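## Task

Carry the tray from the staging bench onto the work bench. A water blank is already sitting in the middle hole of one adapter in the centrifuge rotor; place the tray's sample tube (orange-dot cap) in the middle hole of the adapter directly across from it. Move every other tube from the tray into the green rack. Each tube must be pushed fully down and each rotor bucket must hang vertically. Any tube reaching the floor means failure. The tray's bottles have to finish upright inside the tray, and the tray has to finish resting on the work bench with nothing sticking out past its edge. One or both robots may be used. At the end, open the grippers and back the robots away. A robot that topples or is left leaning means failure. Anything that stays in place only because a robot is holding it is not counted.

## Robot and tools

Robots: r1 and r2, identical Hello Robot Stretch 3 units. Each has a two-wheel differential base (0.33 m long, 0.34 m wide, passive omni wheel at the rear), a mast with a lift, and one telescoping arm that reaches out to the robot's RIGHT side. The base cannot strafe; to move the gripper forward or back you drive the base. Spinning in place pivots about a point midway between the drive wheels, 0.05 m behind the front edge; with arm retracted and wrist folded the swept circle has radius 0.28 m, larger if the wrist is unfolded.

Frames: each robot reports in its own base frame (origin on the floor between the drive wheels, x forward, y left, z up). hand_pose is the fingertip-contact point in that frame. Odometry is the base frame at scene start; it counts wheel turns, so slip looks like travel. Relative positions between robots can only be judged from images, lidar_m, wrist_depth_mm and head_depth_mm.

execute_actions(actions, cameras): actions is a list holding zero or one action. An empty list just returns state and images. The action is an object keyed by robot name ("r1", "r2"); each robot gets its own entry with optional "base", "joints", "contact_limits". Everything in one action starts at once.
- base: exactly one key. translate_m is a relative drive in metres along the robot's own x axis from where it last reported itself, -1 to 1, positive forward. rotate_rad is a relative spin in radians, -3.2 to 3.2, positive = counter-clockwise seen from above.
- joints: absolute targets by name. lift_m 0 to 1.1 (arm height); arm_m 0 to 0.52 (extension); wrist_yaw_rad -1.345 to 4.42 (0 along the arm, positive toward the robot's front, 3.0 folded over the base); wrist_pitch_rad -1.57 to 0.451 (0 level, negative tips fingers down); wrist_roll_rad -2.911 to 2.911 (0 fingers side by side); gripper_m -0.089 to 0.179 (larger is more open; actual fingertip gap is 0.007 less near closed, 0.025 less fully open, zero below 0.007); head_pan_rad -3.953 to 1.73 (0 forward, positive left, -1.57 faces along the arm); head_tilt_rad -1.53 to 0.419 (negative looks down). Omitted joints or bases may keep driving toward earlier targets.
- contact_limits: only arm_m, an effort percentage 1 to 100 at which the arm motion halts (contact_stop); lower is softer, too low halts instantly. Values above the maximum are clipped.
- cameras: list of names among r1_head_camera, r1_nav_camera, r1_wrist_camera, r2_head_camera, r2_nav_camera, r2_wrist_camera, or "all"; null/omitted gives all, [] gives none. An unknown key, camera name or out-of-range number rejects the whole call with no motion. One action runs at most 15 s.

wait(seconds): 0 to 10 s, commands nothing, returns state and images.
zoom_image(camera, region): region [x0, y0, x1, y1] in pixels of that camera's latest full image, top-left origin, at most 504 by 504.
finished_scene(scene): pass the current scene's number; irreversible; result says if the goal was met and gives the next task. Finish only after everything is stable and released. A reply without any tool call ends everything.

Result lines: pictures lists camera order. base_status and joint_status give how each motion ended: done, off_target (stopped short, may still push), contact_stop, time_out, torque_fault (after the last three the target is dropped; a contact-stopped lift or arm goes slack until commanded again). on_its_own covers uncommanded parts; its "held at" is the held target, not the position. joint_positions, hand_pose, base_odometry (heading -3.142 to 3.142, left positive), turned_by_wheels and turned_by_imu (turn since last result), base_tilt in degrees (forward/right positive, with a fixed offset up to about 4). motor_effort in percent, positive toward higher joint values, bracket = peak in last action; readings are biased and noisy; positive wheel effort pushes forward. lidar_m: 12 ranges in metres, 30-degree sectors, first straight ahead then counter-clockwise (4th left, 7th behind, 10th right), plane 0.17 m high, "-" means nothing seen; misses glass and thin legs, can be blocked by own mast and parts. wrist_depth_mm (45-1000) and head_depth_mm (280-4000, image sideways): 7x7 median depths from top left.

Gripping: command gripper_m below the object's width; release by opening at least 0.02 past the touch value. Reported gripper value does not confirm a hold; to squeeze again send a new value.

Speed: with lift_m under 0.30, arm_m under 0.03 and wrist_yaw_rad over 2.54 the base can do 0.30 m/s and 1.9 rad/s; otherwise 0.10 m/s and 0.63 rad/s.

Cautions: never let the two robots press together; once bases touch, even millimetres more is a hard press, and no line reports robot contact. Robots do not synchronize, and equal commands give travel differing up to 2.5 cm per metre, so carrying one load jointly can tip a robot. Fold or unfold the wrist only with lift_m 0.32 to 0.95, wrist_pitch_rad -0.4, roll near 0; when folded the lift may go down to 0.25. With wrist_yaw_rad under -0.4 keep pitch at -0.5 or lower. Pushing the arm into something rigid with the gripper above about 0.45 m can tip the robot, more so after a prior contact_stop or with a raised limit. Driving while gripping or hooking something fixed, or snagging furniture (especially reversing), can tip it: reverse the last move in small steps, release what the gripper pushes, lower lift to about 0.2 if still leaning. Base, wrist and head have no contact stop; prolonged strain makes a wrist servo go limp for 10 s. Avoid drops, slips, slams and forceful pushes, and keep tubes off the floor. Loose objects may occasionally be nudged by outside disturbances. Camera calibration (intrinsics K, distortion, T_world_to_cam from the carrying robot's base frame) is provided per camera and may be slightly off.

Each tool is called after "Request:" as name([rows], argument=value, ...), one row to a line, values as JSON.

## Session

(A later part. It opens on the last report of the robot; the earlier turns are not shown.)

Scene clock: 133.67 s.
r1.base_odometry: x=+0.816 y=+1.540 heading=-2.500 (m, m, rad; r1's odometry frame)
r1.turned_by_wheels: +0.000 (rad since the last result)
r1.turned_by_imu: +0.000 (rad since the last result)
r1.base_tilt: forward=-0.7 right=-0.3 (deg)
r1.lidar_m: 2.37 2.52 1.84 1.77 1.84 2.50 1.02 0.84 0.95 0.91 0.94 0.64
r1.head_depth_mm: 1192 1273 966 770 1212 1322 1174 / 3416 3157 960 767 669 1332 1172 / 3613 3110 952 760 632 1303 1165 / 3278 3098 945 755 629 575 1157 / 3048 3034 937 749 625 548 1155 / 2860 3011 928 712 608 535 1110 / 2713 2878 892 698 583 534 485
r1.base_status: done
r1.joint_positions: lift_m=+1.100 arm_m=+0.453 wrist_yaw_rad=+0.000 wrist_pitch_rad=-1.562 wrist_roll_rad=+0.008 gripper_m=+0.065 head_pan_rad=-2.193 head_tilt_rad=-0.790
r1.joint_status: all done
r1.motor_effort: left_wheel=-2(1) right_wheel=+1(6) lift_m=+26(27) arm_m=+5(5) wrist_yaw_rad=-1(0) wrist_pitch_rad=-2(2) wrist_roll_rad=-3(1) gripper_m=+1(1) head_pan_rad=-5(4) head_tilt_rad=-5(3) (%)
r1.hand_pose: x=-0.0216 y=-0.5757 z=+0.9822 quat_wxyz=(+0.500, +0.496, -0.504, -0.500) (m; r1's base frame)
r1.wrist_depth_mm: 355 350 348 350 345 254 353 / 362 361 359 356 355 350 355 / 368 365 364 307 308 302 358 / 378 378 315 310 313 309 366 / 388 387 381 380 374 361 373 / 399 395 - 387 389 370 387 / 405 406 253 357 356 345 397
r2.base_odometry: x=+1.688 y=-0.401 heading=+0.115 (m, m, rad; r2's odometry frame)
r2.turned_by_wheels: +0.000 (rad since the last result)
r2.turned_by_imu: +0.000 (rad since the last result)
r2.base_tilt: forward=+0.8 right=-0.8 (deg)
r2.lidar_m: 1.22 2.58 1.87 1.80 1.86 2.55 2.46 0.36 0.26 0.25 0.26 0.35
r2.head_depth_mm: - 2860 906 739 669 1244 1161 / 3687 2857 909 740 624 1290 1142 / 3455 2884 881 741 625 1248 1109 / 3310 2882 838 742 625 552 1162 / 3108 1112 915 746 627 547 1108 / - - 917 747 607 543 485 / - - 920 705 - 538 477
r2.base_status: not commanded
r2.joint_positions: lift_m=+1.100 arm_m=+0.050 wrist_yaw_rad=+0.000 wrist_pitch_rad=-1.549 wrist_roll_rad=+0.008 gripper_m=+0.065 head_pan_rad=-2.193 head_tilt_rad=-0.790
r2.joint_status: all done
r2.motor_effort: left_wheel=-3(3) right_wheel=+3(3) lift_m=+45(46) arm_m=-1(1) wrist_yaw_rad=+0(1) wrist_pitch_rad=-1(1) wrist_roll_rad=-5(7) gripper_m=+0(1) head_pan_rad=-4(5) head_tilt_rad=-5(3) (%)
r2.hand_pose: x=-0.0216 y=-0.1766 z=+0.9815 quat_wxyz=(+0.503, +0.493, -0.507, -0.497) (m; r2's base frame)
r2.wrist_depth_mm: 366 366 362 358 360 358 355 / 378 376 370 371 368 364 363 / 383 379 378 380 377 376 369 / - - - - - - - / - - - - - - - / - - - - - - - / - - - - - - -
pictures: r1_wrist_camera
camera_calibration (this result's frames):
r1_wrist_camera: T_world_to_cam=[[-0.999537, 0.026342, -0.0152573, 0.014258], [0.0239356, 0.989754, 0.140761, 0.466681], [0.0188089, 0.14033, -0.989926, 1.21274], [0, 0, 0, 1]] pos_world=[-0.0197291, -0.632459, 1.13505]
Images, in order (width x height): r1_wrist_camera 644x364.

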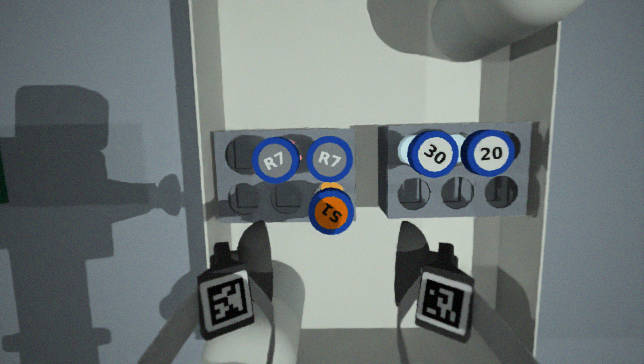

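Request:
execute_actions([
  {"r1":{"joints":{"lift_m":1.04,"gripper_m":0.06}}},
], cameras=["r1_wrist_camera"])

Request:
execute_actions([
  {"r1":{"joints":{"lift_m":1.003}}},
], cameras=["r1_wrist_camera"])

Scene clock: 136.70 s.
r1.base_odometry: x=+0.816 y=+1.540 heading=-2.500 (m, m, rad; r1's odometry frame)
r1.turned_by_wheels: +0.000 (rad since the last result)
r1.turned_by_imu: +0.000 (rad since the last result)
r1.base_tilt: forward=-0.7 right=-0.2 (deg)
r1.lidar_m: 2.37 2.53 1.84 1.77 1.83 2.51 1.01 0.84 0.94 0.91 0.94 0.64
r1.head_depth_mm: - - - - 1343 1321 1178 / - - - 714 668 1344 1174 / - - - 740 633 1302 1162 / - - - 745 630 576 1163 / - - 934 751 626 549 1155 / - 2733 926 712 609 536 1114 / - 2756 890 696 584 533 485
r1.base_status: not commanded
r1.joint_positions: lift_m=+1.040 arm_m=+0.453 wrist_yaw_rad=+0.000 wrist_pitch_rad=-1.562 wrist_roll_rad=+0.008 gripper_m=+0.060 head_pan_rad=-2.193 head_tilt_rad=-0.790
r1.joint_status: all done
r1.motor_effort: left_wheel=-1(1) right_wheel=+1(1) lift_m=+22(23) arm_m=+6(5) wrist_yaw_rad=+0(0) wrist_pitch_rad=-2(2) wrist_roll_rad=-3(3) gripper_m=+0(33) head_pan_rad=-5(5) head_tilt_rad=-4(3) (%)
r1.hand_pose: x=-0.0216 y=-0.5757 z=+0.9224 quat_wxyz=(+0.500, +0.496, -0.504, -0.500) (m; r1's base frame)
r1.wrist_depth_mm: 299 292 293 290 289 254 250 / 305 304 299 299 296 298 265 / 309 308 274 249 302 245 249 / 317 314 251 248 257 193 252 / 331 322 267 196 312 284 267 / 333 327 - 323 322 322 324 / 343 337 238 331 331 331 329
r2.base_odometry: x=+1.688 y=-0.401 heading=+0.115 (m, m, rad; r2's odometry frame)
r2.turned_by_wheels: +0.000 (rad since the last result)
r2.turned_by_imu: +0.000 (rad since the last result)
r2.base_tilt: forward=+0.5 right=-0.9 (deg)
r2.lidar_m: 1.22 2.57 1.87 1.80 1.87 2.55 2.46 0.36 0.26 0.25 0.26 0.35
r2.head_depth_mm: - 2838 909 740 669 1244 1158 / 3659 2849 911 740 623 1292 1141 / 3497 2884 881 740 624 1249 1104 / 3281 2856 837 743 626 551 1166 / 3104 1118 916 744 628 547 1108 / - - 916 746 607 543 485 / - - 920 706 - 537 477
r2.base_status: not commanded
r2.joint_positions: lift_m=+1.100 arm_m=+0.050 wrist_yaw_rad=+0.000 wrist_pitch_rad=-1.549 wrist_roll_rad=+0.008 gripper_m=+0.065 head_pan_rad=-2.193 head_tilt_rad=-0.790
r2.joint_status: not commanded
r2.motor_effort: left_wheel=-3(3) right_wheel=+3(3) lift_m=+45(45) arm_m=-1(1) wrist_yaw_rad=+0(1) wrist_pitch_rad=-1(1) wrist_roll_rad=-5(5) gripper_m=+0(0) head_pan_rad=-4(4) head_tilt_rad=-4(3) (%)
r2.hand_pose: x=-0.0216 y=-0.1766 z=+0.9815 quat_wxyz=(+0.503, +0.493, -0.507, -0.497) (m; r2's base frame)
r2.wrist_depth_mm: 366 366 364 359 362 358 358 / 376 368 365 372 364 362 368 / 382 384 385 377 377 377 378 / - - - - - - - / - - - - - - - / - - - - - - - / - - - - - - -
pictures: r1_wrist_camera
camera_calibration (this result's frames):
r1_wrist_camera: T_world_to_cam=[[-0.999537, 0.0263139, -0.0152571, 0.0133296], [0.0239078, 0.989755, 0.140761, 0.475097], [0.0188047, 0.140331, -0.989926, 1.15356], [0, 0, 0, 1]] pos_world=[-0.0197274, -0.632461, 1.07527]
Images, in order (width x height): r1_wrist_camera 644x364.

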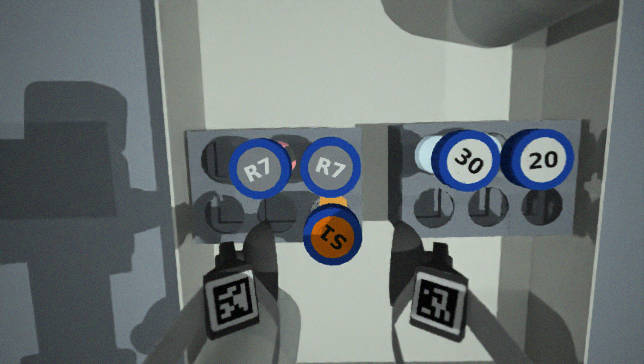

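Scene clock: 137.83 s.
r1.base_odometry: x=+0.816 y=+1.540 heading=-2.500 (m, m, rad; r1's odometry frame)
r1.turned_by_wheels: +0.000 (rad since the last result)
r1.turned_by_imu: +0.000 (rad since the last result)
r1.base_tilt: forward=-0.8 right=-0.2 (deg)
r1.lidar_m: 2.37 2.52 1.84 1.77 1.83 2.50 1.02 0.84 0.94 0.91 0.94 0.64
r1.head_depth_mm: 1192 1259 - - - 1291 1177 / 3432 3266 - - - 1305 1170 / 3548 3269 - - 605 1300 1165 / 3259 3385 - - 616 576 1161 / 3027 - - 740 626 549 1156 / 2811 - 864 711 607 535 1114 / 2689 - 839 698 583 532 485
r1.base_status: not commanded
r1.joint_positions: lift_m=+1.003 arm_m=+0.453 wrist_yaw_rad=+0.000 wrist_pitch_rad=-1.562 wrist_roll_rad=+0.008 gripper_m=+0.060 head_pan_rad=-2.193 head_tilt_rad=-0.790
r1.joint_status: all done
r1.motor_effort: left_wheel=-1(2) right_wheel=+1(2) lift_m=+22(22) arm_m=+5(5) wrist_yaw_rad=+0(0) wrist_pitch_rad=-2(2) wrist_roll_rad=-3(3) gripper_m=+0(0) head_pan_rad=-5(4) head_tilt_rad=-4(3) (%)
r1.hand_pose: x=-0.0216 y=-0.5757 z=+0.8854 quat_wxyz=(+0.500, +0.496, -0.504, -0.500) (m; r1's base frame)
r1.wrist_depth_mm: 261 252 259 257 256 253 226 / 267 251 262 265 262 261 237 / 275 248 244 210 265 207 205 / 284 278 153 154 218 152 151 / 286 284 253 166 271 244 218 / 291 293 - 289 287 287 240 / 303 298 239 291 291 289 241
r2.base_odometry: x=+1.688 y=-0.401 heading=+0.115 (m, m, rad; r2's odometry frame)
r2.turned_by_wheels: +0.000 (rad since the last result)
r2.turned_by_imu: +0.000 (rad since the last result)
r2.base_tilt: forward=+0.6 right=-0.9 (deg)
r2.lidar_m: 1.22 2.57 1.87 1.80 1.86 2.53 2.46 0.36 0.26 0.25 0.26 0.35
r2.head_depth_mm: - 2853 909 739 667 1246 1160 / 3684 2860 910 742 624 1297 1144 / 3495 2850 880 741 625 1245 1107 / 3278 2883 837 743 627 552 1165 / 3121 1114 915 745 627 547 1107 / - - 917 745 606 542 485 / - - 922 705 - 537 477
r2.base_status: not commanded
r2.joint_positions: lift_m=+1.100 arm_m=+0.050 wrist_yaw_rad=+0.000 wrist_pitch_rad=-1.549 wrist_roll_rad=+0.008 gripper_m=+0.065 head_pan_rad=-2.193 head_tilt_rad=-0.790
r2.joint_status: not commanded
r2.motor_effort: left_wheel=-3(3) right_wheel=+3(3) lift_m=+45(46) arm_m=-1(1) wrist_yaw_rad=+0(1) wrist_pitch_rad=-1(1) wrist_roll_rad=-5(5) gripper_m=+0(0) head_pan_rad=-4(4) head_tilt_rad=-3(5) (%)
r2.hand_pose: x=-0.0216 y=-0.1766 z=+0.9815 quat_wxyz=(+0.503, +0.493, -0.507, -0.497) (m; r2's base frame)
r2.wrist_depth_mm: 369 364 363 361 356 353 357 / 375 372 372 371 370 363 367 / 386 384 382 381 375 378 372 / - - - - - - - / - - - - - - - / - - - - - - - / - - - - - - -
pictures: r1_wrist_camera
camera_calibration (this result's frames):
r1_wrist_camera: T_world_to_cam=[[-0.999537, 0.0263114, -0.015257, 0.0127637], [0.0239053, 0.989755, 0.140761, 0.480306], [0.0188044, 0.140331, -0.989926, 1.11694], [0, 0, 0, 1]] pos_world=[-0.0197273, -0.632462, 1.03827]
Images, in order (width x height): r1_wrist_camera 644x364.

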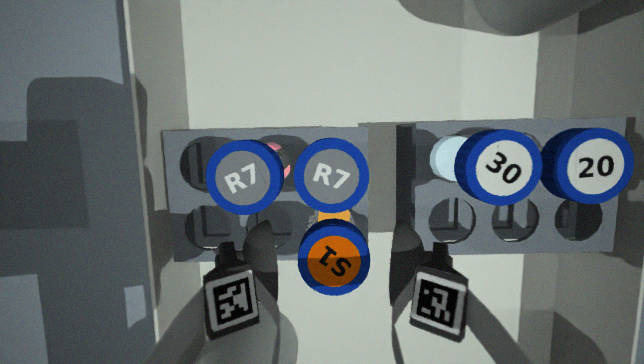

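Request:
execute_actions([
  {"r1":{"joints":{"gripper_m":-0.005}},"r2":{"joints":{"wrist_roll_rad":1.57}}},
], cameras=[])

Request:
execute_actions([
  {"r1":{"joints":{"lift_m":1.1}}},
], cameras=["r1_wrist_camera"])

Request:
execute_actions([
  {"r1":{"base":{"translate_m":-0.6},"joints":{"head_pan_rad":-2.0}},"r2":{"base":{"translate_m":-0.05}}},
], cameras=["r1_wrist_camera","r1_head_camera"])

Request:
execute_actions([
  {"r2":{"joints":{"arm_m":0.44}}},
], cameras=["r2_wrist_camera"])

Scene clock: 141.10 s.
r1.base_odometry: x=+0.816 y=+1.540 heading=-2.500 (m, m, rad; r1's odometry frame)
r1.turned_by_wheels: +0.000 (rad since the last result)
r1.turned_by_imu: +0.000 (rad since the last result)
r1.base_tilt: forward=-0.7 right=-0.3 (deg)
r1.lidar_m: 2.37 2.52 1.84 1.77 1.83 2.50 1.01 0.84 0.94 0.91 0.94 0.64
r1.head_depth_mm: 1193 1261 - - - 1287 1175 / 3454 3280 - - - 1308 1169 / 3501 3284 - - 604 1303 1164 / 3289 3401 - - 616 575 1165 / 2982 - - 740 627 548 1158 / 2848 - 865 710 608 535 1112 / 2665 - 840 700 584 533 485
r1.base_status: not commanded
r1.joint_positions: lift_m=+1.003 arm_m=+0.453 wrist_yaw_rad=+0.000 wrist_pitch_rad=-1.562 wrist_roll_rad=+0.008 gripper_m=-0.004 head_pan_rad=-2.193 head_tilt_rad=-0.790
r1.joint_status: all done
r1.motor_effort: left_wheel=-2(1) right_wheel=+1(1) lift_m=+22(22) arm_m=+5(6) wrist_yaw_rad=+0(0) wrist_pitch_rad=-2(2) wrist_roll_rad=-3(3) gripper_m=-12(86) head_pan_rad=-5(4) head_tilt_rad=-3(3) (%)
r1.hand_pose: x=-0.0216 y=-0.5757 z=+0.8854 quat_wxyz=(+0.500, +0.496, -0.504, -0.500) (m; r1's base frame)
r1.wrist_depth_mm: 262 248 260 256 257 256 223 / 269 251 265 261 264 262 237 / 273 247 242 212 267 207 208 / 283 280 154 152 218 153 152 / 286 283 251 158 248 244 218 / 288 290 288 160 - 286 241 / 300 297 234 294 295 294 240
r2.base_odometry: x=+1.688 y=-0.401 heading=+0.115 (m, m, rad; r2's odometry frame)
r2.turned_by_wheels: +0.000 (rad since the last result)
r2.turned_by_imu: +0.000 (rad since the last result)
r2.base_tilt: forward=+0.7 right=-0.9 (deg)
r2.lidar_m: 1.22 2.57 1.87 1.80 1.86 2.54 2.46 0.36 0.26 0.25 0.26 0.35
r2.head_depth_mm: - 2858 907 736 669 1245 1159 / 3673 2847 909 740 625 1292 1140 / 3456 2854 880 742 625 1246 1102 / 3292 2893 839 743 626 552 1162 / 3134 1118 947 - 627 541 1107 / - - 982 - 607 542 494 / - - 950 700 595 553 477
r2.base_status: not commanded
r2.joint_positions: lift_m=+1.100 arm_m=+0.050 wrist_yaw_rad=+0.000 wrist_pitch_rad=-1.549 wrist_roll_rad=+1.562 gripper_m=+0.065 head_pan_rad=-2.193 head_tilt_rad=-0.790
r2.joint_status: all done
r2.motor_effort: left_wheel=-3(3) right_wheel=+3(3) lift_m=+45(45) arm_m=-1(1) wrist_yaw_rad=+0(0) wrist_pitch_rad=-1(1) wrist_roll_rad=+5(5) gripper_m=+0(1) head_pan_rad=-4(4) head_tilt_rad=-4(3) (%)
r2.hand_pose: x=-0.0215 y=-0.1763 z=+0.9815 quat_wxyz=(+0.004, +0.003, -0.714, -0.700) (m; r2's base frame)
r2.wrist_depth_mm: 363 363 364 - - - - / 356 376 371 - - - - / 378 380 378 - - - - / 394 393 389 - - - - / 399 407 402 - - - - / 323 411 - - - - - / 347 428 430 - - - -
pictures: none
No camera images: the call's "cameras" was empty. Leave "cameras" out to get every camera's image.

Scene clock: 142.80 s.
r1.base_odometry: x=+0.816 y=+1.540 heading=-2.500 (m, m, rad; r1's odometry frame)
r1.turned_by_wheels: +0.000 (rad since the last result)
r1.turned_by_imu: +0.000 (rad since the last result)
r1.base_tilt: forward=-0.8 right=-0.3 (deg)
r1.lidar_m: 2.37 2.52 1.85 1.77 1.83 2.51 1.02 0.84 0.94 0.91 0.94 0.64
r1.head_depth_mm: 1195 1269 970 771 1209 1320 1174 / 3409 3154 958 767 668 1333 1173 / 3520 3117 950 761 633 1310 1169 / 3249 3065 941 756 629 575 1159 / 3027 3067 939 750 626 548 1154 / 2858 3027 928 711 607 535 1112 / 2719 2853 895 697 583 531 485
r1.base_status: not commanded
r1.joint_positions: lift_m=+1.100 arm_m=+0.453 wrist_yaw_rad=+0.000 wrist_pitch_rad=-1.562 wrist_roll_rad=+0.008 gripper_m=-0.004 head_pan_rad=-2.193 head_tilt_rad=-0.790
r1.joint_status: all done
r1.motor_effort: left_wheel=-1(1) right_wheel=+2(1) lift_m=+26(30) arm_m=+6(5) wrist_yaw_rad=+0(1) wrist_pitch_rad=-2(2) wrist_roll_rad=-3(3) gripper_m=-12(12) head_pan_rad=-5(5) head_tilt_rad=-3(3) (%)
r1.hand_pose: x=-0.0216 y=-0.5757 z=+0.9822 quat_wxyz=(+0.500, +0.496, -0.504, -0.500) (m; r1's base frame)
r1.wrist_depth_mm: 354 352 346 349 350 255 350 / 359 362 358 357 350 351 351 / 366 371 358 304 308 305 366 / 381 375 314 313 314 310 367 / 388 388 378 158 379 366 375 / 394 392 391 160 - 382 389 / 404 406 250 365 360 359 395
r2.base_odometry: x=+1.688 y=-0.401 heading=+0.115 (m, m, rad; r2's odometry frame)
r2.turned_by_wheels: +0.000 (rad since the last result)
r2.turned_by_imu: +0.000 (rad since the last result)
r2.base_tilt: forward=+0.7 right=-0.9 (deg)
r2.lidar_m: 1.23 2.57 1.87 1.80 1.87 2.54 2.46 0.36 0.26 0.25 0.26 0.35
r2.head_depth_mm: - 2845 907 742 667 1243 1161 / 3742 2870 911 740 625 1296 1142 / 3465 2858 881 742 624 1250 1105 / 3293 2861 838 743 626 551 1166 / 3118 1119 947 - 627 541 1108 / - - 986 - 607 542 493 / - - 952 699 596 554 477
r2.base_status: not commanded
r2.joint_positions: lift_m=+1.100 arm_m=+0.050 wrist_yaw_rad=+0.000 wrist_pitch_rad=-1.549 wrist_roll_rad=+1.562 gripper_m=+0.065 head_pan_rad=-2.193 head_tilt_rad=-0.790
r2.joint_status: not commanded
r2.motor_effort: left_wheel=-4(3) right_wheel=+3(3) lift_m=+46(45) arm_m=-1(1) wrist_yaw_rad=+0(0) wrist_pitch_rad=-1(1) wrist_roll_rad=+5(5) gripper_m=+1(0) head_pan_rad=-4(4) head_tilt_rad=-4(3) (%)
r2.hand_pose: x=-0.0215 y=-0.1763 z=+0.9815 quat_wxyz=(+0.004, +0.003, -0.714, -0.700) (m; r2's base frame)
r2.wrist_depth_mm: 367 363 360 - - - - / 353 374 370 - - - - / 383 383 382 - - - - / 395 390 391 - - - - / 401 404 403 - - - - / 325 408 - - - - - / 351 427 429 - - - -
pictures: r1_wrist_camera
camera_calibration (this result's frames):
r1_wrist_camera: T_world_to_cam=[[-0.999538, 0.0263029, -0.015257, 0.0142352], [0.0238969, 0.989755, 0.140761, 0.466686], [0.0188031, 0.140331, -0.989926, 1.21273], [0, 0, 0, 1]] pos_world=[-0.0197268, -0.632463, 1.13504]
Images, in order (width x height): r1_wrist_camera 644x364.

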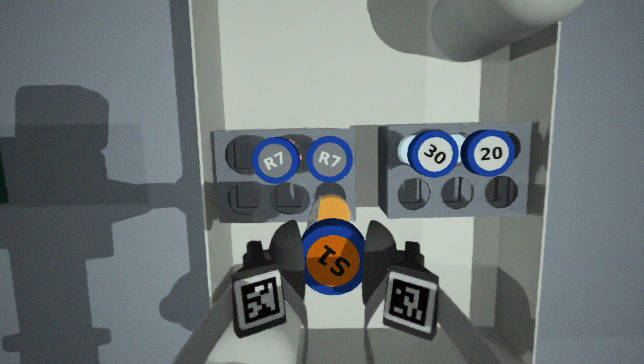

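Scene clock: 149.87 s.
r1.base_odometry: x=+1.297 y=+1.899 heading=-2.500 (m, m, rad; r1's odometry frame)
r1.turned_by_wheels: +0.000 (rad since the last result)
r1.turned_by_imu: -0.001 (rad since the last result)
r1.base_tilt: forward=-0.7 right=-0.3 (deg)
r1.lidar_m: 1.22 2.52 1.84 1.77 1.83 2.37 0.93 0.45 0.33 0.91 0.95 1.29
r1.head_depth_mm: 920 1047 996 777 838 806 1135 / 858 998 906 921 893 834 1109 / 854 946 1011 1040 647 578 1142 / 2880 3086 2303 1037 629 551 1102 / 2772 2986 2286 750 626 537 1137 / 2682 2912 929 746 623 536 1097 / 2610 2795 906 738 619 534 493
r1.base_status: done
r1.joint_positions: lift_m=+1.100 arm_m=+0.453 wrist_yaw_rad=+0.000 wrist_pitch_rad=-1.562 wrist_roll_rad=+0.008 gripper_m=-0.004 head_pan_rad=-2.007 head_tilt_rad=-0.790
r1.joint_status: all done
r1.motor_effort: left_wheel=-1(5) right_wheel=+1(2) lift_m=+27(27) arm_m=+5(5) wrist_yaw_rad=+0(0) wrist_pitch_rad=-2(2) wrist_roll_rad=-3(3) gripper_m=-12(12) head_pan_rad=+5(30) head_tilt_rad=-4(3) (%)
r1.hand_pose: x=-0.0216 y=-0.5757 z=+0.9822 quat_wxyz=(+0.500, +0.496, -0.504, -0.500) (m; r1's base frame)
r1.wrist_depth_mm: 357 352 350 351 348 351 552 / 359 361 360 359 356 356 554 / 369 368 363 364 365 361 573 / 378 377 379 375 376 373 585 / 384 385 384 158 378 381 583 / 396 393 390 160 - 391 598 / 408 399 404 401 402 393 603
r2.base_odometry: x=+1.639 y=-0.407 heading=+0.115 (m, m, rad; r2's odometry frame)
r2.turned_by_wheels: +0.000 (rad since the last result)
r2.turned_by_imu: +0.000 (rad since the last result)
r2.base_tilt: forward=+0.6 right=-0.9 (deg)
r2.lidar_m: 1.22 2.57 1.87 1.80 1.86 2.54 2.41 0.36 0.26 0.25 0.26 0.35
r2.head_depth_mm: - 2859 2219 739 669 1242 1162 / 3677 2844 910 740 625 1292 1143 / 3477 2867 913 740 626 1253 1108 / 3276 2886 848 743 626 551 1160 / 3135 1119 945 - 628 542 1110 / - - 982 - 628 542 494 / - - 954 708 597 554 476
r2.base_status: done
r2.joint_positions: lift_m=+1.100 arm_m=+0.050 wrist_yaw_rad=+0.000 wrist_pitch_rad=-1.549 wrist_roll_rad=+1.562 gripper_m=+0.065 head_pan_rad=-2.193 head_tilt_rad=-0.790
r2.joint_status: not commanded
r2.motor_effort: left_wheel=-4(9) right_wheel=+3(4) lift_m=+45(45) arm_m=-1(1) wrist_yaw_rad=+1(0) wrist_pitch_rad=-1(1) wrist_roll_rad=+5(5) gripper_m=+0(1) head_pan_rad=-4(4) head_tilt_rad=-3(4) (%)
r2.hand_pose: x=-0.0215 y=-0.1763 z=+0.9815 quat_wxyz=(+0.004, +0.003, -0.714, -0.700) (m; r2's base frame)
r2.wrist_depth_mm: 368 363 363 - - - - / 380 376 368 - - - - / 361 382 383 - - - - / 390 392 392 - - - - / 403 402 401 - - - - / 416 411 - - - - - / 325 409 424 - - - -
pictures: r1_head_camera (sideways: a quarter turn clockwise sets it upright), r1_wrist_camera
camera_calibration (this result's frames):
r1_head_camera: T_world_to_cam=[[0.257446, 0.650608, -0.714444, 0.952539], [0.909754, -0.412395, -0.0477228, 0.0579134], [-0.325682, -0.637683, -0.698063, 0.871686], [0, 0, 0, 1]] pos_world=[-0.0140213, -0.0399872, 1.29179]
r1_wrist_camera: T_world_to_cam=[[-0.99954, 0.0262159, -0.0152563, 0.0141844], [0.0238109, 0.989757, 0.140761, 0.466685], [0.0187902, 0.140333, -0.989926, 1.21273], [0, 0, 0, 1]] pos_world=[-0.0197217, -0.632463, 1.13504]
Images, in order (width x height): r1_head_camera 896x504, r1_wrist_camera 644x364.

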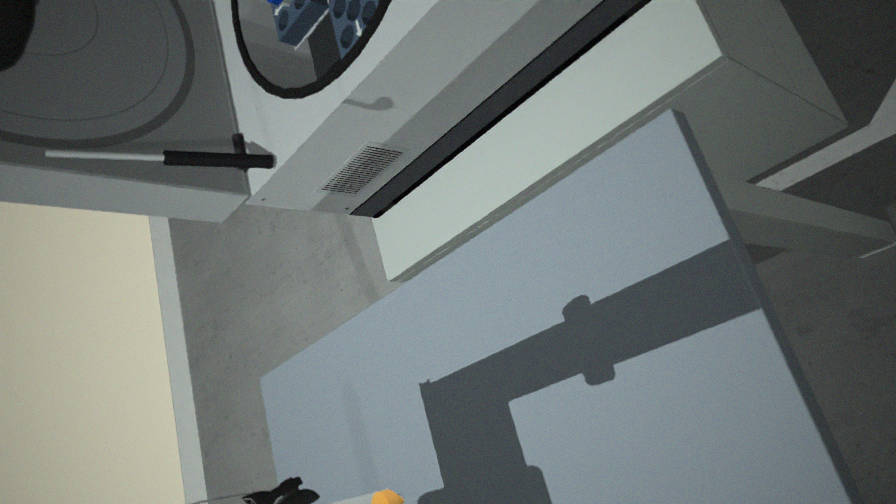

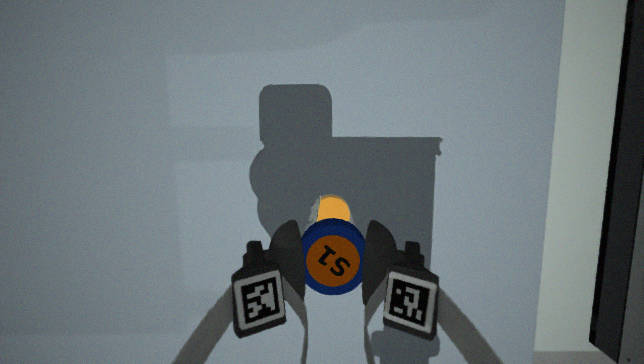

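Scene clock: 153.93 s.
r1.base_odometry: x=+1.297 y=+1.899 heading=-2.500 (m, m, rad; r1's odometry frame)
r1.turned_by_wheels: +0.000 (rad since the last result)
r1.turned_by_imu: +0.000 (rad since the last result)
r1.base_tilt: forward=-0.8 right=-0.3 (deg)
r1.lidar_m: 1.21 2.53 1.84 1.77 1.83 2.38 0.92 0.45 0.33 0.91 0.94 1.28
r1.head_depth_mm: 924 1046 999 780 839 803 1134 / 857 996 903 923 896 835 1111 / 853 946 1014 1039 646 578 1145 / 2901 3082 2330 1037 630 551 1098 / 2801 2979 2307 751 626 539 1139 / 2692 2872 928 746 623 536 1095 / 2555 2796 906 740 619 533 493
r1.base_status: not commanded
r1.joint_positions: lift_m=+1.100 arm_m=+0.453 wrist_yaw_rad=+0.000 wrist_pitch_rad=-1.562 wrist_roll_rad=+0.008 gripper_m=-0.004 head_pan_rad=-2.007 head_tilt_rad=-0.790
r1.joint_status: not commanded
r1.motor_effort: left_wheel=-1(1) right_wheel=+1(1) lift_m=+26(27) arm_m=+5(5) wrist_yaw_rad=+0(0) wrist_pitch_rad=-2(2) wrist_roll_rad=-3(3) gripper_m=-11(11) head_pan_rad=+5(5) head_tilt_rad=-4(4) (%)
r1.hand_pose: x=-0.0216 y=-0.5757 z=+0.9822 quat_wxyz=(+0.500, +0.496, -0.504, -0.500) (m; r1's base frame)
r1.wrist_depth_mm: 354 353 352 352 350 351 529 / 360 361 361 355 360 356 547 / 371 365 364 367 363 363 569 / 379 377 374 378 367 371 568 / 386 387 385 159 382 381 585 / 397 392 392 159 - 386 598 / 408 406 403 404 401 396 620
r2.base_odometry: x=+1.639 y=-0.407 heading=+0.115 (m, m, rad; r2's odometry frame)
r2.turned_by_wheels: +0.000 (rad since the last result)
r2.turned_by_imu: +0.000 (rad since the last result)
r2.base_tilt: forward=+0.8 right=-0.9 (deg)
r2.lidar_m: 1.22 2.57 1.87 1.80 1.86 2.54 2.41 0.35 0.26 0.25 0.26 0.35
r2.head_depth_mm: - 2874 2196 739 667 1243 1162 / 3717 2848 908 740 624 1296 1141 / 3481 2878 912 742 625 1246 1108 / 3333 2881 844 745 626 551 1163 / 3080 2902 888 744 627 541 1110 / 2883 2881 918 745 628 542 485 / 2729 2828 917 745 589 542 476
r2.base_status: not commanded
r2.joint_positions: lift_m=+1.100 arm_m=+0.440 wrist_yaw_rad=+0.000 wrist_pitch_rad=-1.549 wrist_roll_rad=+1.564 gripper_m=+0.065 head_pan_rad=-2.193 head_tilt_rad=-0.790
r2.joint_status: all done
r2.motor_effort: left_wheel=-3(4) right_wheel=+2(2) lift_m=+45(46) arm_m=+4(3) wrist_yaw_rad=+1(1) wrist_pitch_rad=-1(1) wrist_roll_rad=+4(5) gripper_m=+0(0) head_pan_rad=-5(5) head_tilt_rad=-3(4) (%)
r2.hand_pose: x=-0.0215 y=-0.5658 z=+0.9815 quat_wxyz=(+0.003, +0.002, -0.714, -0.700) (m; r2's base frame)
r2.wrist_depth_mm: 367 365 357 359 357 354 353 / 372 368 368 369 360 363 362 / 233 264 377 373 371 372 368 / 289 346 387 325 384 376 382 / 408 396 397 365 395 394 390 / 414 405 - 348 - 401 407 / 432 397 420 353 328 409 419
pictures: r2_wrist_camera
camera_calibration (this result's frames):
r2_wrist_camera: T_world_to_cam=[[-0.0109335, 0.999363, -0.0339571, 0.596995], [0.988538, 0.0159163, 0.15013, -0.0806484], [0.150575, -0.0319265, -0.988083, 1.12104], [0, 0, 0, 1]] pos_world=[-0.0825494, -0.559541, 1.14006]
Images, in order (width x height): r2_wrist_camera 644x364.

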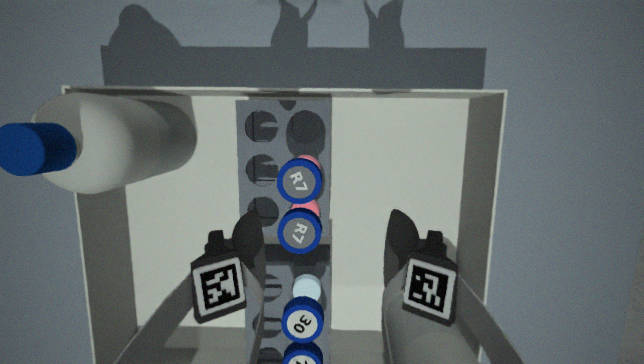

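Request:
execute_actions([
  {"r1":{"base":{"translate_m":-0.55},"joints":{"head_pan_rad":-1.65,"arm_m":0.45}},"r2":{"base":{"translate_m":0.013},"joints":{"arm_m":0.456,"lift_m":1.04}}},
], cameras=["r1_wrist_camera","r1_head_camera","r2_wrist_camera"])

Scene clock: 162.20 s.
r1.base_odometry: x=+1.738 y=+2.228 heading=-2.500 (m, m, rad; r1's odometry frame)
r1.turned_by_wheels: +0.000 (rad since the last result)
r1.turned_by_imu: -0.001 (rad since the last result)
r1.base_tilt: forward=-0.7 right=-0.3 (deg)
r1.lidar_m: 1.75 2.52 1.84 1.77 1.82 1.80 1.74 0.33 0.24 0.23 0.24 0.41
r1.head_depth_mm: 723 826 889 768 660 552 679 / 715 816 899 764 640 543 669 / 708 811 895 780 654 536 658 / 704 805 864 763 574 528 654 / 694 782 818 708 572 524 640 / 2583 2826 2279 1048 872 738 667 / 2573 2790 2252 1816 1448 1279 694
r1.base_status: done
r1.joint_positions: lift_m=+1.100 arm_m=+0.450 wrist_yaw_rad=+0.000 wrist_pitch_rad=-1.562 wrist_roll_rad=+0.008 gripper_m=-0.004 head_pan_rad=-1.657 head_tilt_rad=-0.790
r1.joint_status: all done
r1.motor_effort: left_wheel=-1(4) right_wheel=+2(2) lift_m=+27(26) arm_m=-5(7) wrist_yaw_rad=+0(1) wrist_pitch_rad=-2(2) wrist_roll_rad=-3(3) gripper_m=-12(11) head_pan_rad=+5(40) head_tilt_rad=-4(3) (%)
r1.hand_pose: x=-0.0216 y=-0.5735 z=+0.9822 quat_wxyz=(+0.500, +0.496, -0.504, -0.500) (m; r1's base frame)
r1.wrist_depth_mm: 399 - 552 309 378 387 364 / 393 - 559 314 396 344 376 / 383 - 570 385 380 380 375 / 385 - 585 366 384 375 372 / 391 - 611 159 396 396 381 / 394 - - 160 - 389 410 / 403 646 - 353 421 392 414
r2.base_odometry: x=+1.652 y=-0.405 heading=+0.115 (m, m, rad; r2's odometry frame)
r2.turned_by_wheels: +0.000 (rad since the last result)
r2.turned_by_imu: +0.000 (rad since the last result)
r2.base_tilt: forward=+0.7 right=-0.7 (deg)
r2.lidar_m: 1.22 2.57 1.87 1.80 1.86 2.54 2.42 0.36 0.26 0.25 0.26 0.35
r2.head_depth_mm: - - - 701 668 1243 1160 / - - - 721 624 1292 1140 / - - - 741 624 1246 1105 / - - - 745 626 552 1159 / - - 888 745 626 542 1110 / - 2648 919 744 627 542 486 / - 2787 921 747 590 543 477
r2.base_status: done
r2.joint_positions: lift_m=+1.040 arm_m=+0.456 wrist_yaw_rad=+0.000 wrist_pitch_rad=-1.549 wrist_roll_rad=+1.564 gripper_m=+0.065 head_pan_rad=-2.193 head_tilt_rad=-0.790
r2.joint_status: all done
r2.motor_effort: left_wheel=-3(5) right_wheel=+2(9) lift_m=+21(42) arm_m=+3(5) wrist_yaw_rad=+0(0) wrist_pitch_rad=-1(1) wrist_roll_rad=+4(4) gripper_m=+1(0) head_pan_rad=-4(4) head_tilt_rad=-3(3) (%)
r2.hand_pose: x=-0.0215 y=-0.5818 z=+0.9225 quat_wxyz=(+0.003, +0.002, -0.714, -0.700) (m; r2's base frame)
r2.wrist_depth_mm: 311 303 308 304 297 300 295 / 184 261 308 250 305 300 302 / 178 233 317 257 314 311 310 / 194 326 322 201 325 315 321 / 295 337 334 215 331 318 329 / 307 341 - 277 - 317 334 / 333 351 356 280 333 291 346
pictures: r1_head_camera (sideways: a quarter turn clockwise sets it upright), r1_wrist_camera, r2_wrist_camera
camera_calibration (this result's frames):
r1_head_camera: T_world_to_cam=[[0.0187197, 0.699442, -0.714444, 0.953995], [0.99601, -0.0754034, -0.0477228, 0.0573872], [-0.0872508, -0.710701, -0.698063, 0.870232], [0, 0, 0, 1]] pos_world=[0.000911723, -0.0444627, 1.29179]
r1_wrist_camera: T_world_to_cam=[[-0.999541, 0.0261637, -0.0152558, 0.0140976], [0.0237592, 0.989758, 0.140761, 0.464555], [0.0187824, 0.140334, -0.989926, 1.21243], [0, 0, 0, 1]] pos_world=[-0.0197187, -0.630311, 1.13504]
r2_wrist_camera: T_world_to_cam=[[-0.0109336, 0.999363, -0.0339573, 0.610983], [0.988538, 0.0159164, 0.15013, -0.0715341], [0.150575, -0.0319266, -0.988083, 1.06222], [0, 0, 0, 1]] pos_world=[-0.0825494, -0.575542, 1.08105]
Images, in order (width x height): r1_head_camera 896x504, r1_wrist_camera 644x364, r2_wrist_camera 644x364.

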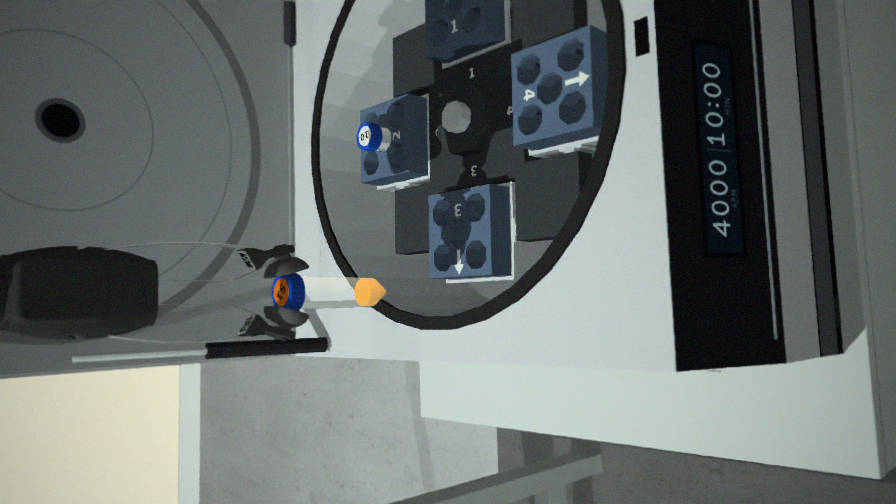

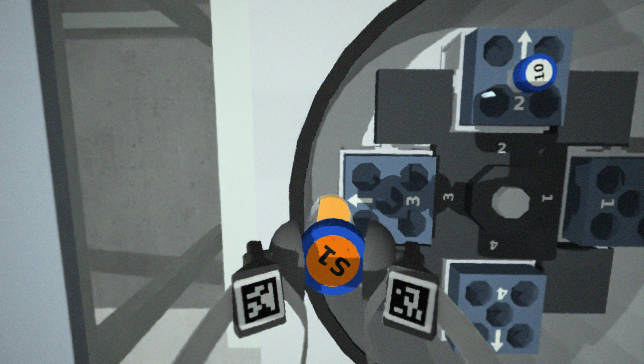

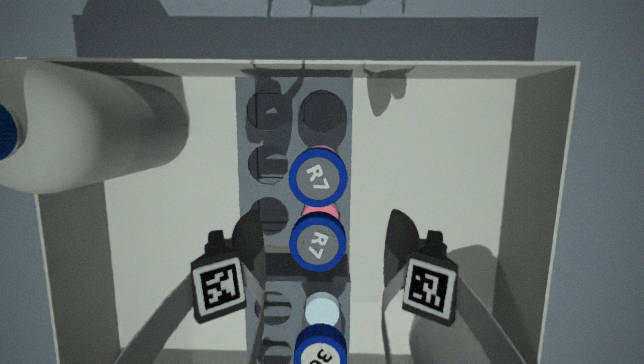

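Request:
execute_actions([
  {"r1":{"base":{"translate_m":-0.163},"joints":{"arm_m":0.342}},"r2":{"base":{"translate_m":0.008},"joints":{"arm_m":0.458,"lift_m":1.003,"gripper_m":0.06}}},
], cameras=["r1_wrist_camera","r2_wrist_camera"])

Request:
execute_actions([
  {"r1":{"joints":{"lift_m":1.04}},"r2":{"joints":{"gripper_m":-0.005}}},
], cameras=["r1_wrist_camera","r1_head_camera","r2_wrist_camera"])

Scene clock: 167.03 s.
r1.base_odometry: x=+1.869 y=+2.325 heading=-2.500 (m, m, rad; r1's odometry frame)
r1.turned_by_wheels: +0.000 (rad since the last result)
r1.turned_by_imu: +0.000 (rad since the last result)
r1.base_tilt: forward=-0.7 right=-0.3 (deg)
r1.lidar_m: 1.92 2.51 1.83 1.76 1.83 1.63 1.57 0.34 0.24 0.24 0.24 0.33
r1.head_depth_mm: 740 2915 2375 726 585 552 680 / 717 821 847 778 584 545 670 / 711 811 880 770 655 538 657 / 694 837 878 750 633 529 655 / 685 828 874 762 648 524 642 / 693 791 850 752 643 520 624 / 688 769 816 719 567 515 607
r1.base_status: done
r1.joint_positions: lift_m=+1.100 arm_m=+0.342 wrist_yaw_rad=+0.000 wrist_pitch_rad=-1.562 wrist_roll_rad=+0.007 gripper_m=-0.004 head_pan_rad=-1.657 head_tilt_rad=-0.790
r1.joint_status: all done
r1.motor_effort: left_wheel=-1(5) right_wheel=+1(2) lift_m=+27(26) arm_m=-6(6) wrist_yaw_rad=+0(0) wrist_pitch_rad=-2(2) wrist_roll_rad=-2(3) gripper_m=-13(12) head_pan_rad=+5(5) head_tilt_rad=-4(4) (%)
r1.hand_pose: x=-0.0216 y=-0.4655 z=+0.9822 quat_wxyz=(+0.500, +0.496, -0.504, -0.500) (m; r1's base frame)
r1.wrist_depth_mm: - 317 379 371 366 384 311 / - 335 354 373 367 350 315 / - 331 372 384 381 383 317 / - 333 410 389 388 409 322 / - 337 398 158 400 375 332 / - 346 347 160 - 341 337 / - 355 352 346 353 351 348
r2.base_odometry: x=+1.659 y=-0.404 heading=+0.115 (m, m, rad; r2's odometry frame)
r2.turned_by_wheels: +0.000 (rad since the last result)
r2.turned_by_imu: +0.000 (rad since the last result)
r2.base_tilt: forward=+0.7 right=-0.8 (deg)
r2.lidar_m: 1.22 2.56 1.87 1.80 1.86 2.55 2.43 0.36 0.26 0.25 0.26 0.35
r2.head_depth_mm: - 3125 - - - 1244 1161 / 3680 - - - 598 1294 1140 / 3442 3128 - - 612 1247 1105 / 3286 - - - 626 551 1161 / 2986 - - 743 627 540 1107 / 2807 - 859 745 613 543 485 / 2633 - 888 747 589 542 477
r2.base_status: done
r2.joint_positions: lift_m=+1.003 arm_m=+0.458 wrist_yaw_rad=+0.000 wrist_pitch_rad=-1.549 wrist_roll_rad=+1.564 gripper_m=+0.060 head_pan_rad=-2.193 head_tilt_rad=-0.790
r2.joint_status: all done
r2.motor_effort: left_wheel=-4(6) right_wheel=+2(9) lift_m=+21(21) arm_m=+4(3) wrist_yaw_rad=+0(1) wrist_pitch_rad=-1(1) wrist_roll_rad=+4(4) gripper_m=+0(32) head_pan_rad=-4(4) head_tilt_rad=-4(4) (%)
r2.hand_pose: x=-0.0215 y=-0.5838 z=+0.8855 quat_wxyz=(+0.003, +0.002, -0.714, -0.700) (m; r2's base frame)
r2.wrist_depth_mm: 271 267 266 264 263 261 260 / 172 261 258 213 268 267 225 / 168 228 277 218 277 275 238 / 254 290 280 161 282 281 235 / 274 300 294 169 291 289 249 / 273 306 - 239 - 297 294 / 274 313 313 241 307 278 304
pictures: r1_wrist_camera, r2_wrist_camera
camera_calibration (this result's frames):
r1_wrist_camera: T_world_to_cam=[[-0.999572, 0.0249704, -0.0152462, 0.0107063], [0.0225789, 0.989786, 0.140764, 0.35765], [0.0186054, 0.140359, -0.989926, 1.19728], [0, 0, 0, 1]] pos_world=[-0.0196495, -0.522314, 1.13504]
r2_wrist_camera: T_world_to_cam=[[-0.0109336, 0.999363, -0.0339571, 0.611723], [0.988538, 0.0159164, 0.15013, -0.0659476], [0.150575, -0.0319265, -0.988083, 1.0256], [0, 0, 0, 1]] pos_world=[-0.0825494, -0.57754, 1.04405]
Images, in order (width x height): r1_wrist_camera 644x364, r2_wrist_camera 644x364.

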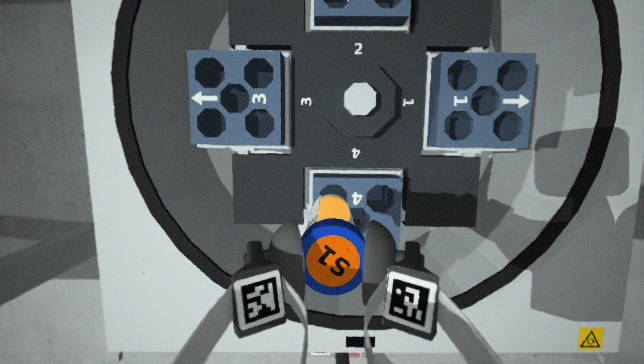

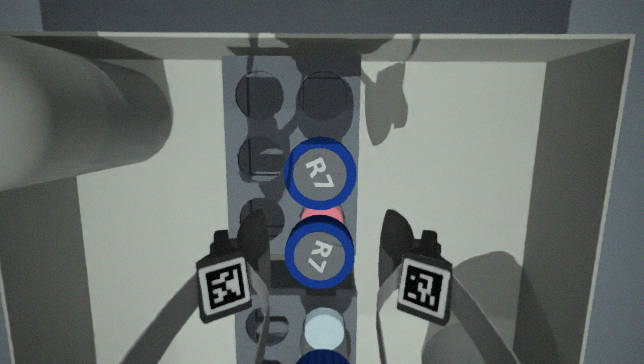

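Scene clock: 168.40 s.
r1.base_odometry: x=+1.869 y=+2.325 heading=-2.500 (m, m, rad; r1's odometry frame)
r1.turned_by_wheels: +0.000 (rad since the last result)
r1.turned_by_imu: +0.000 (rad since the last result)
r1.base_tilt: forward=-0.8 right=-0.2 (deg)
r1.lidar_m: 1.92 2.52 1.83 1.76 1.83 1.63 1.57 0.34 0.24 0.24 0.24 0.33
r1.head_depth_mm: - 2890 2394 727 586 553 683 / 731 822 851 779 585 545 669 / - 811 884 768 656 536 656 / - 806 879 731 631 530 653 / 697 794 867 752 646 524 642 / 692 789 849 752 642 522 625 / 687 769 817 718 567 515 608
r1.base_status: not commanded
r1.joint_positions: lift_m=+1.040 arm_m=+0.342 wrist_yaw_rad=+0.000 wrist_pitch_rad=-1.562 wrist_roll_rad=+0.007 gripper_m=-0.004 head_pan_rad=-1.657 head_tilt_rad=-0.790
r1.joint_status: all done
r1.motor_effort: left_wheel=-2(1) right_wheel=+1(1) lift_m=+22(26) arm_m=-5(5) wrist_yaw_rad=+0(0) wrist_pitch_rad=-2(2) wrist_roll_rad=-3(3) gripper_m=-13(12) head_pan_rad=+4(5) head_tilt_rad=-4(3) (%)
r1.hand_pose: x=-0.0216 y=-0.4655 z=+0.9224 quat_wxyz=(+0.500, +0.496, -0.504, -0.500) (m; r1's base frame)
r1.wrist_depth_mm: 252 303 308 312 307 307 298 / 261 296 296 315 311 294 292 / 266 309 332 326 323 307 298 / 276 309 333 331 325 354 300 / 280 282 352 158 340 346 274 / 550 285 304 161 - 316 275 / - 290 290 303 292 287 284
r2.base_odometry: x=+1.659 y=-0.404 heading=+0.115 (m, m, rad; r2's odometry frame)
r2.turned_by_wheels: +0.000 (rad since the last result)
r2.turned_by_imu: +0.000 (rad since the last result)
r2.base_tilt: forward=+0.7 right=-0.7 (deg)
r2.lidar_m: 1.22 2.56 1.87 1.80 1.86 2.55 2.43 0.36 0.26 0.25 0.26 0.35
r2.head_depth_mm: - 3101 - - - 1245 1164 / 3629 - - - 598 1290 1143 / 3441 3103 - - 612 1251 1109 / 3288 - - - 626 551 1164 / 3017 - - 744 627 542 1106 / 2805 - 863 744 615 541 486 / 2659 - 891 746 589 543 477
r2.base_status: not commanded
r2.joint_positions: lift_m=+1.003 arm_m=+0.458 wrist_yaw_rad=+0.000 wrist_pitch_rad=-1.549 wrist_roll_rad=+1.564 gripper_m=-0.004 head_pan_rad=-2.193 head_tilt_rad=-0.790
r2.joint_status: all done
r2.motor_effort: left_wheel=-3(3) right_wheel=+2(2) lift_m=+21(22) arm_m=+3(3) wrist_yaw_rad=+1(1) wrist_pitch_rad=-1(1) wrist_roll_rad=+4(4) gripper_m=-17(100) head_pan_rad=-4(4) head_tilt_rad=-3(4) (%)
r2.hand_pose: x=-0.0215 y=-0.5838 z=+0.8855 quat_wxyz=(+0.003, +0.002, -0.714, -0.700) (m; r2's base frame)
r2.wrist_depth_mm: 271 268 264 265 264 261 258 / 170 261 260 214 271 265 224 / 167 227 277 218 276 275 237 / 252 291 280 161 281 283 236 / 272 299 296 167 291 288 247 / 274 306 302 236 298 297 294 / 275 317 308 242 309 282 305
pictures: r1_head_camera (sideways: a quarter turn clockwise sets it upright), r1_wrist_camera, r2_wrist_camera
camera_calibration (this result's frames):
r1_head_camera: T_world_to_cam=[[0.0186301, 0.699448, -0.71444, 0.953991], [0.99602, -0.0752751, -0.0477227, 0.0573871], [-0.0871592, -0.710708, -0.698067, 0.870237], [0, 0, 0, 1]] pos_world=[0.000917442, -0.0444633, 1.29179]
r1_wrist_camera: T_world_to_cam=[[-0.999572, 0.0249705, -0.0152462, 0.00979502], [0.022579, 0.989786, 0.140764, 0.366064], [0.0186054, 0.140359, -0.989926, 1.13811], [0, 0, 0, 1]] pos_world=[-0.0196495, -0.522312, 1.07526]
r2_wrist_camera: T_world_to_cam=[[-0.0109327, 0.999363, -0.0339571, 0.611727], [0.988538, 0.0159155, 0.15013, -0.065948], [0.150575, -0.0319266, -0.988083, 1.0256], [0, 0, 0, 1]] pos_world=[-0.0825494, -0.577545, 1.04405]
Images, in order (width x height): r1_head_camera 896x504, r1_wrist_camera 644x364, r2_wrist_camera 644x364.

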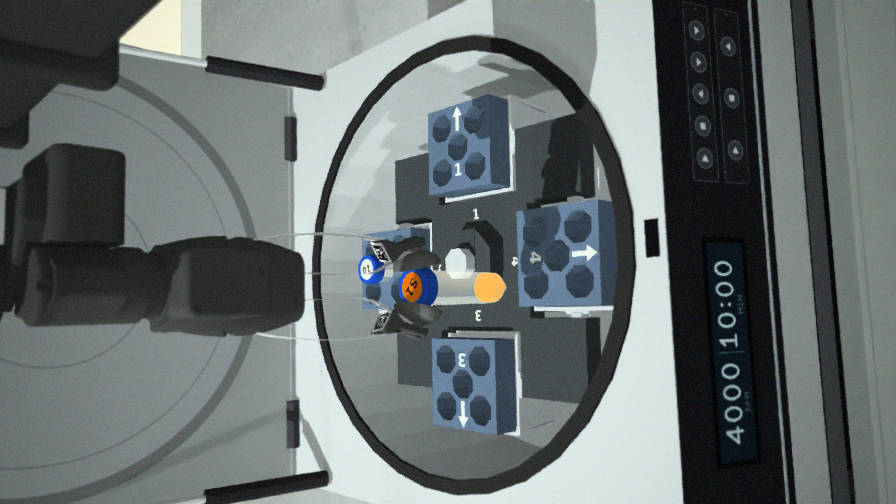

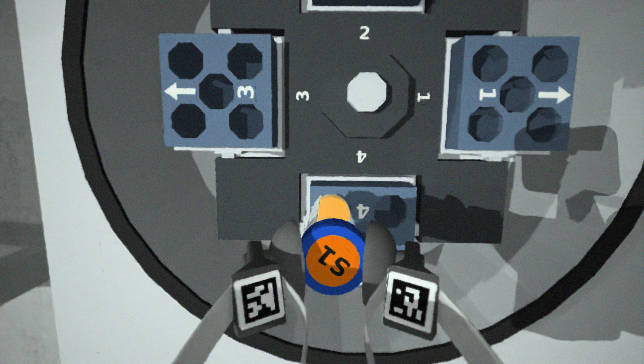

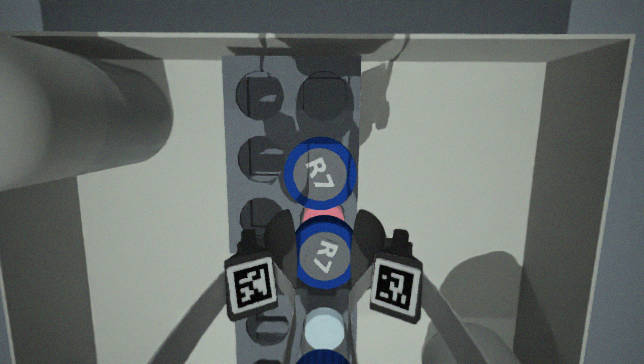

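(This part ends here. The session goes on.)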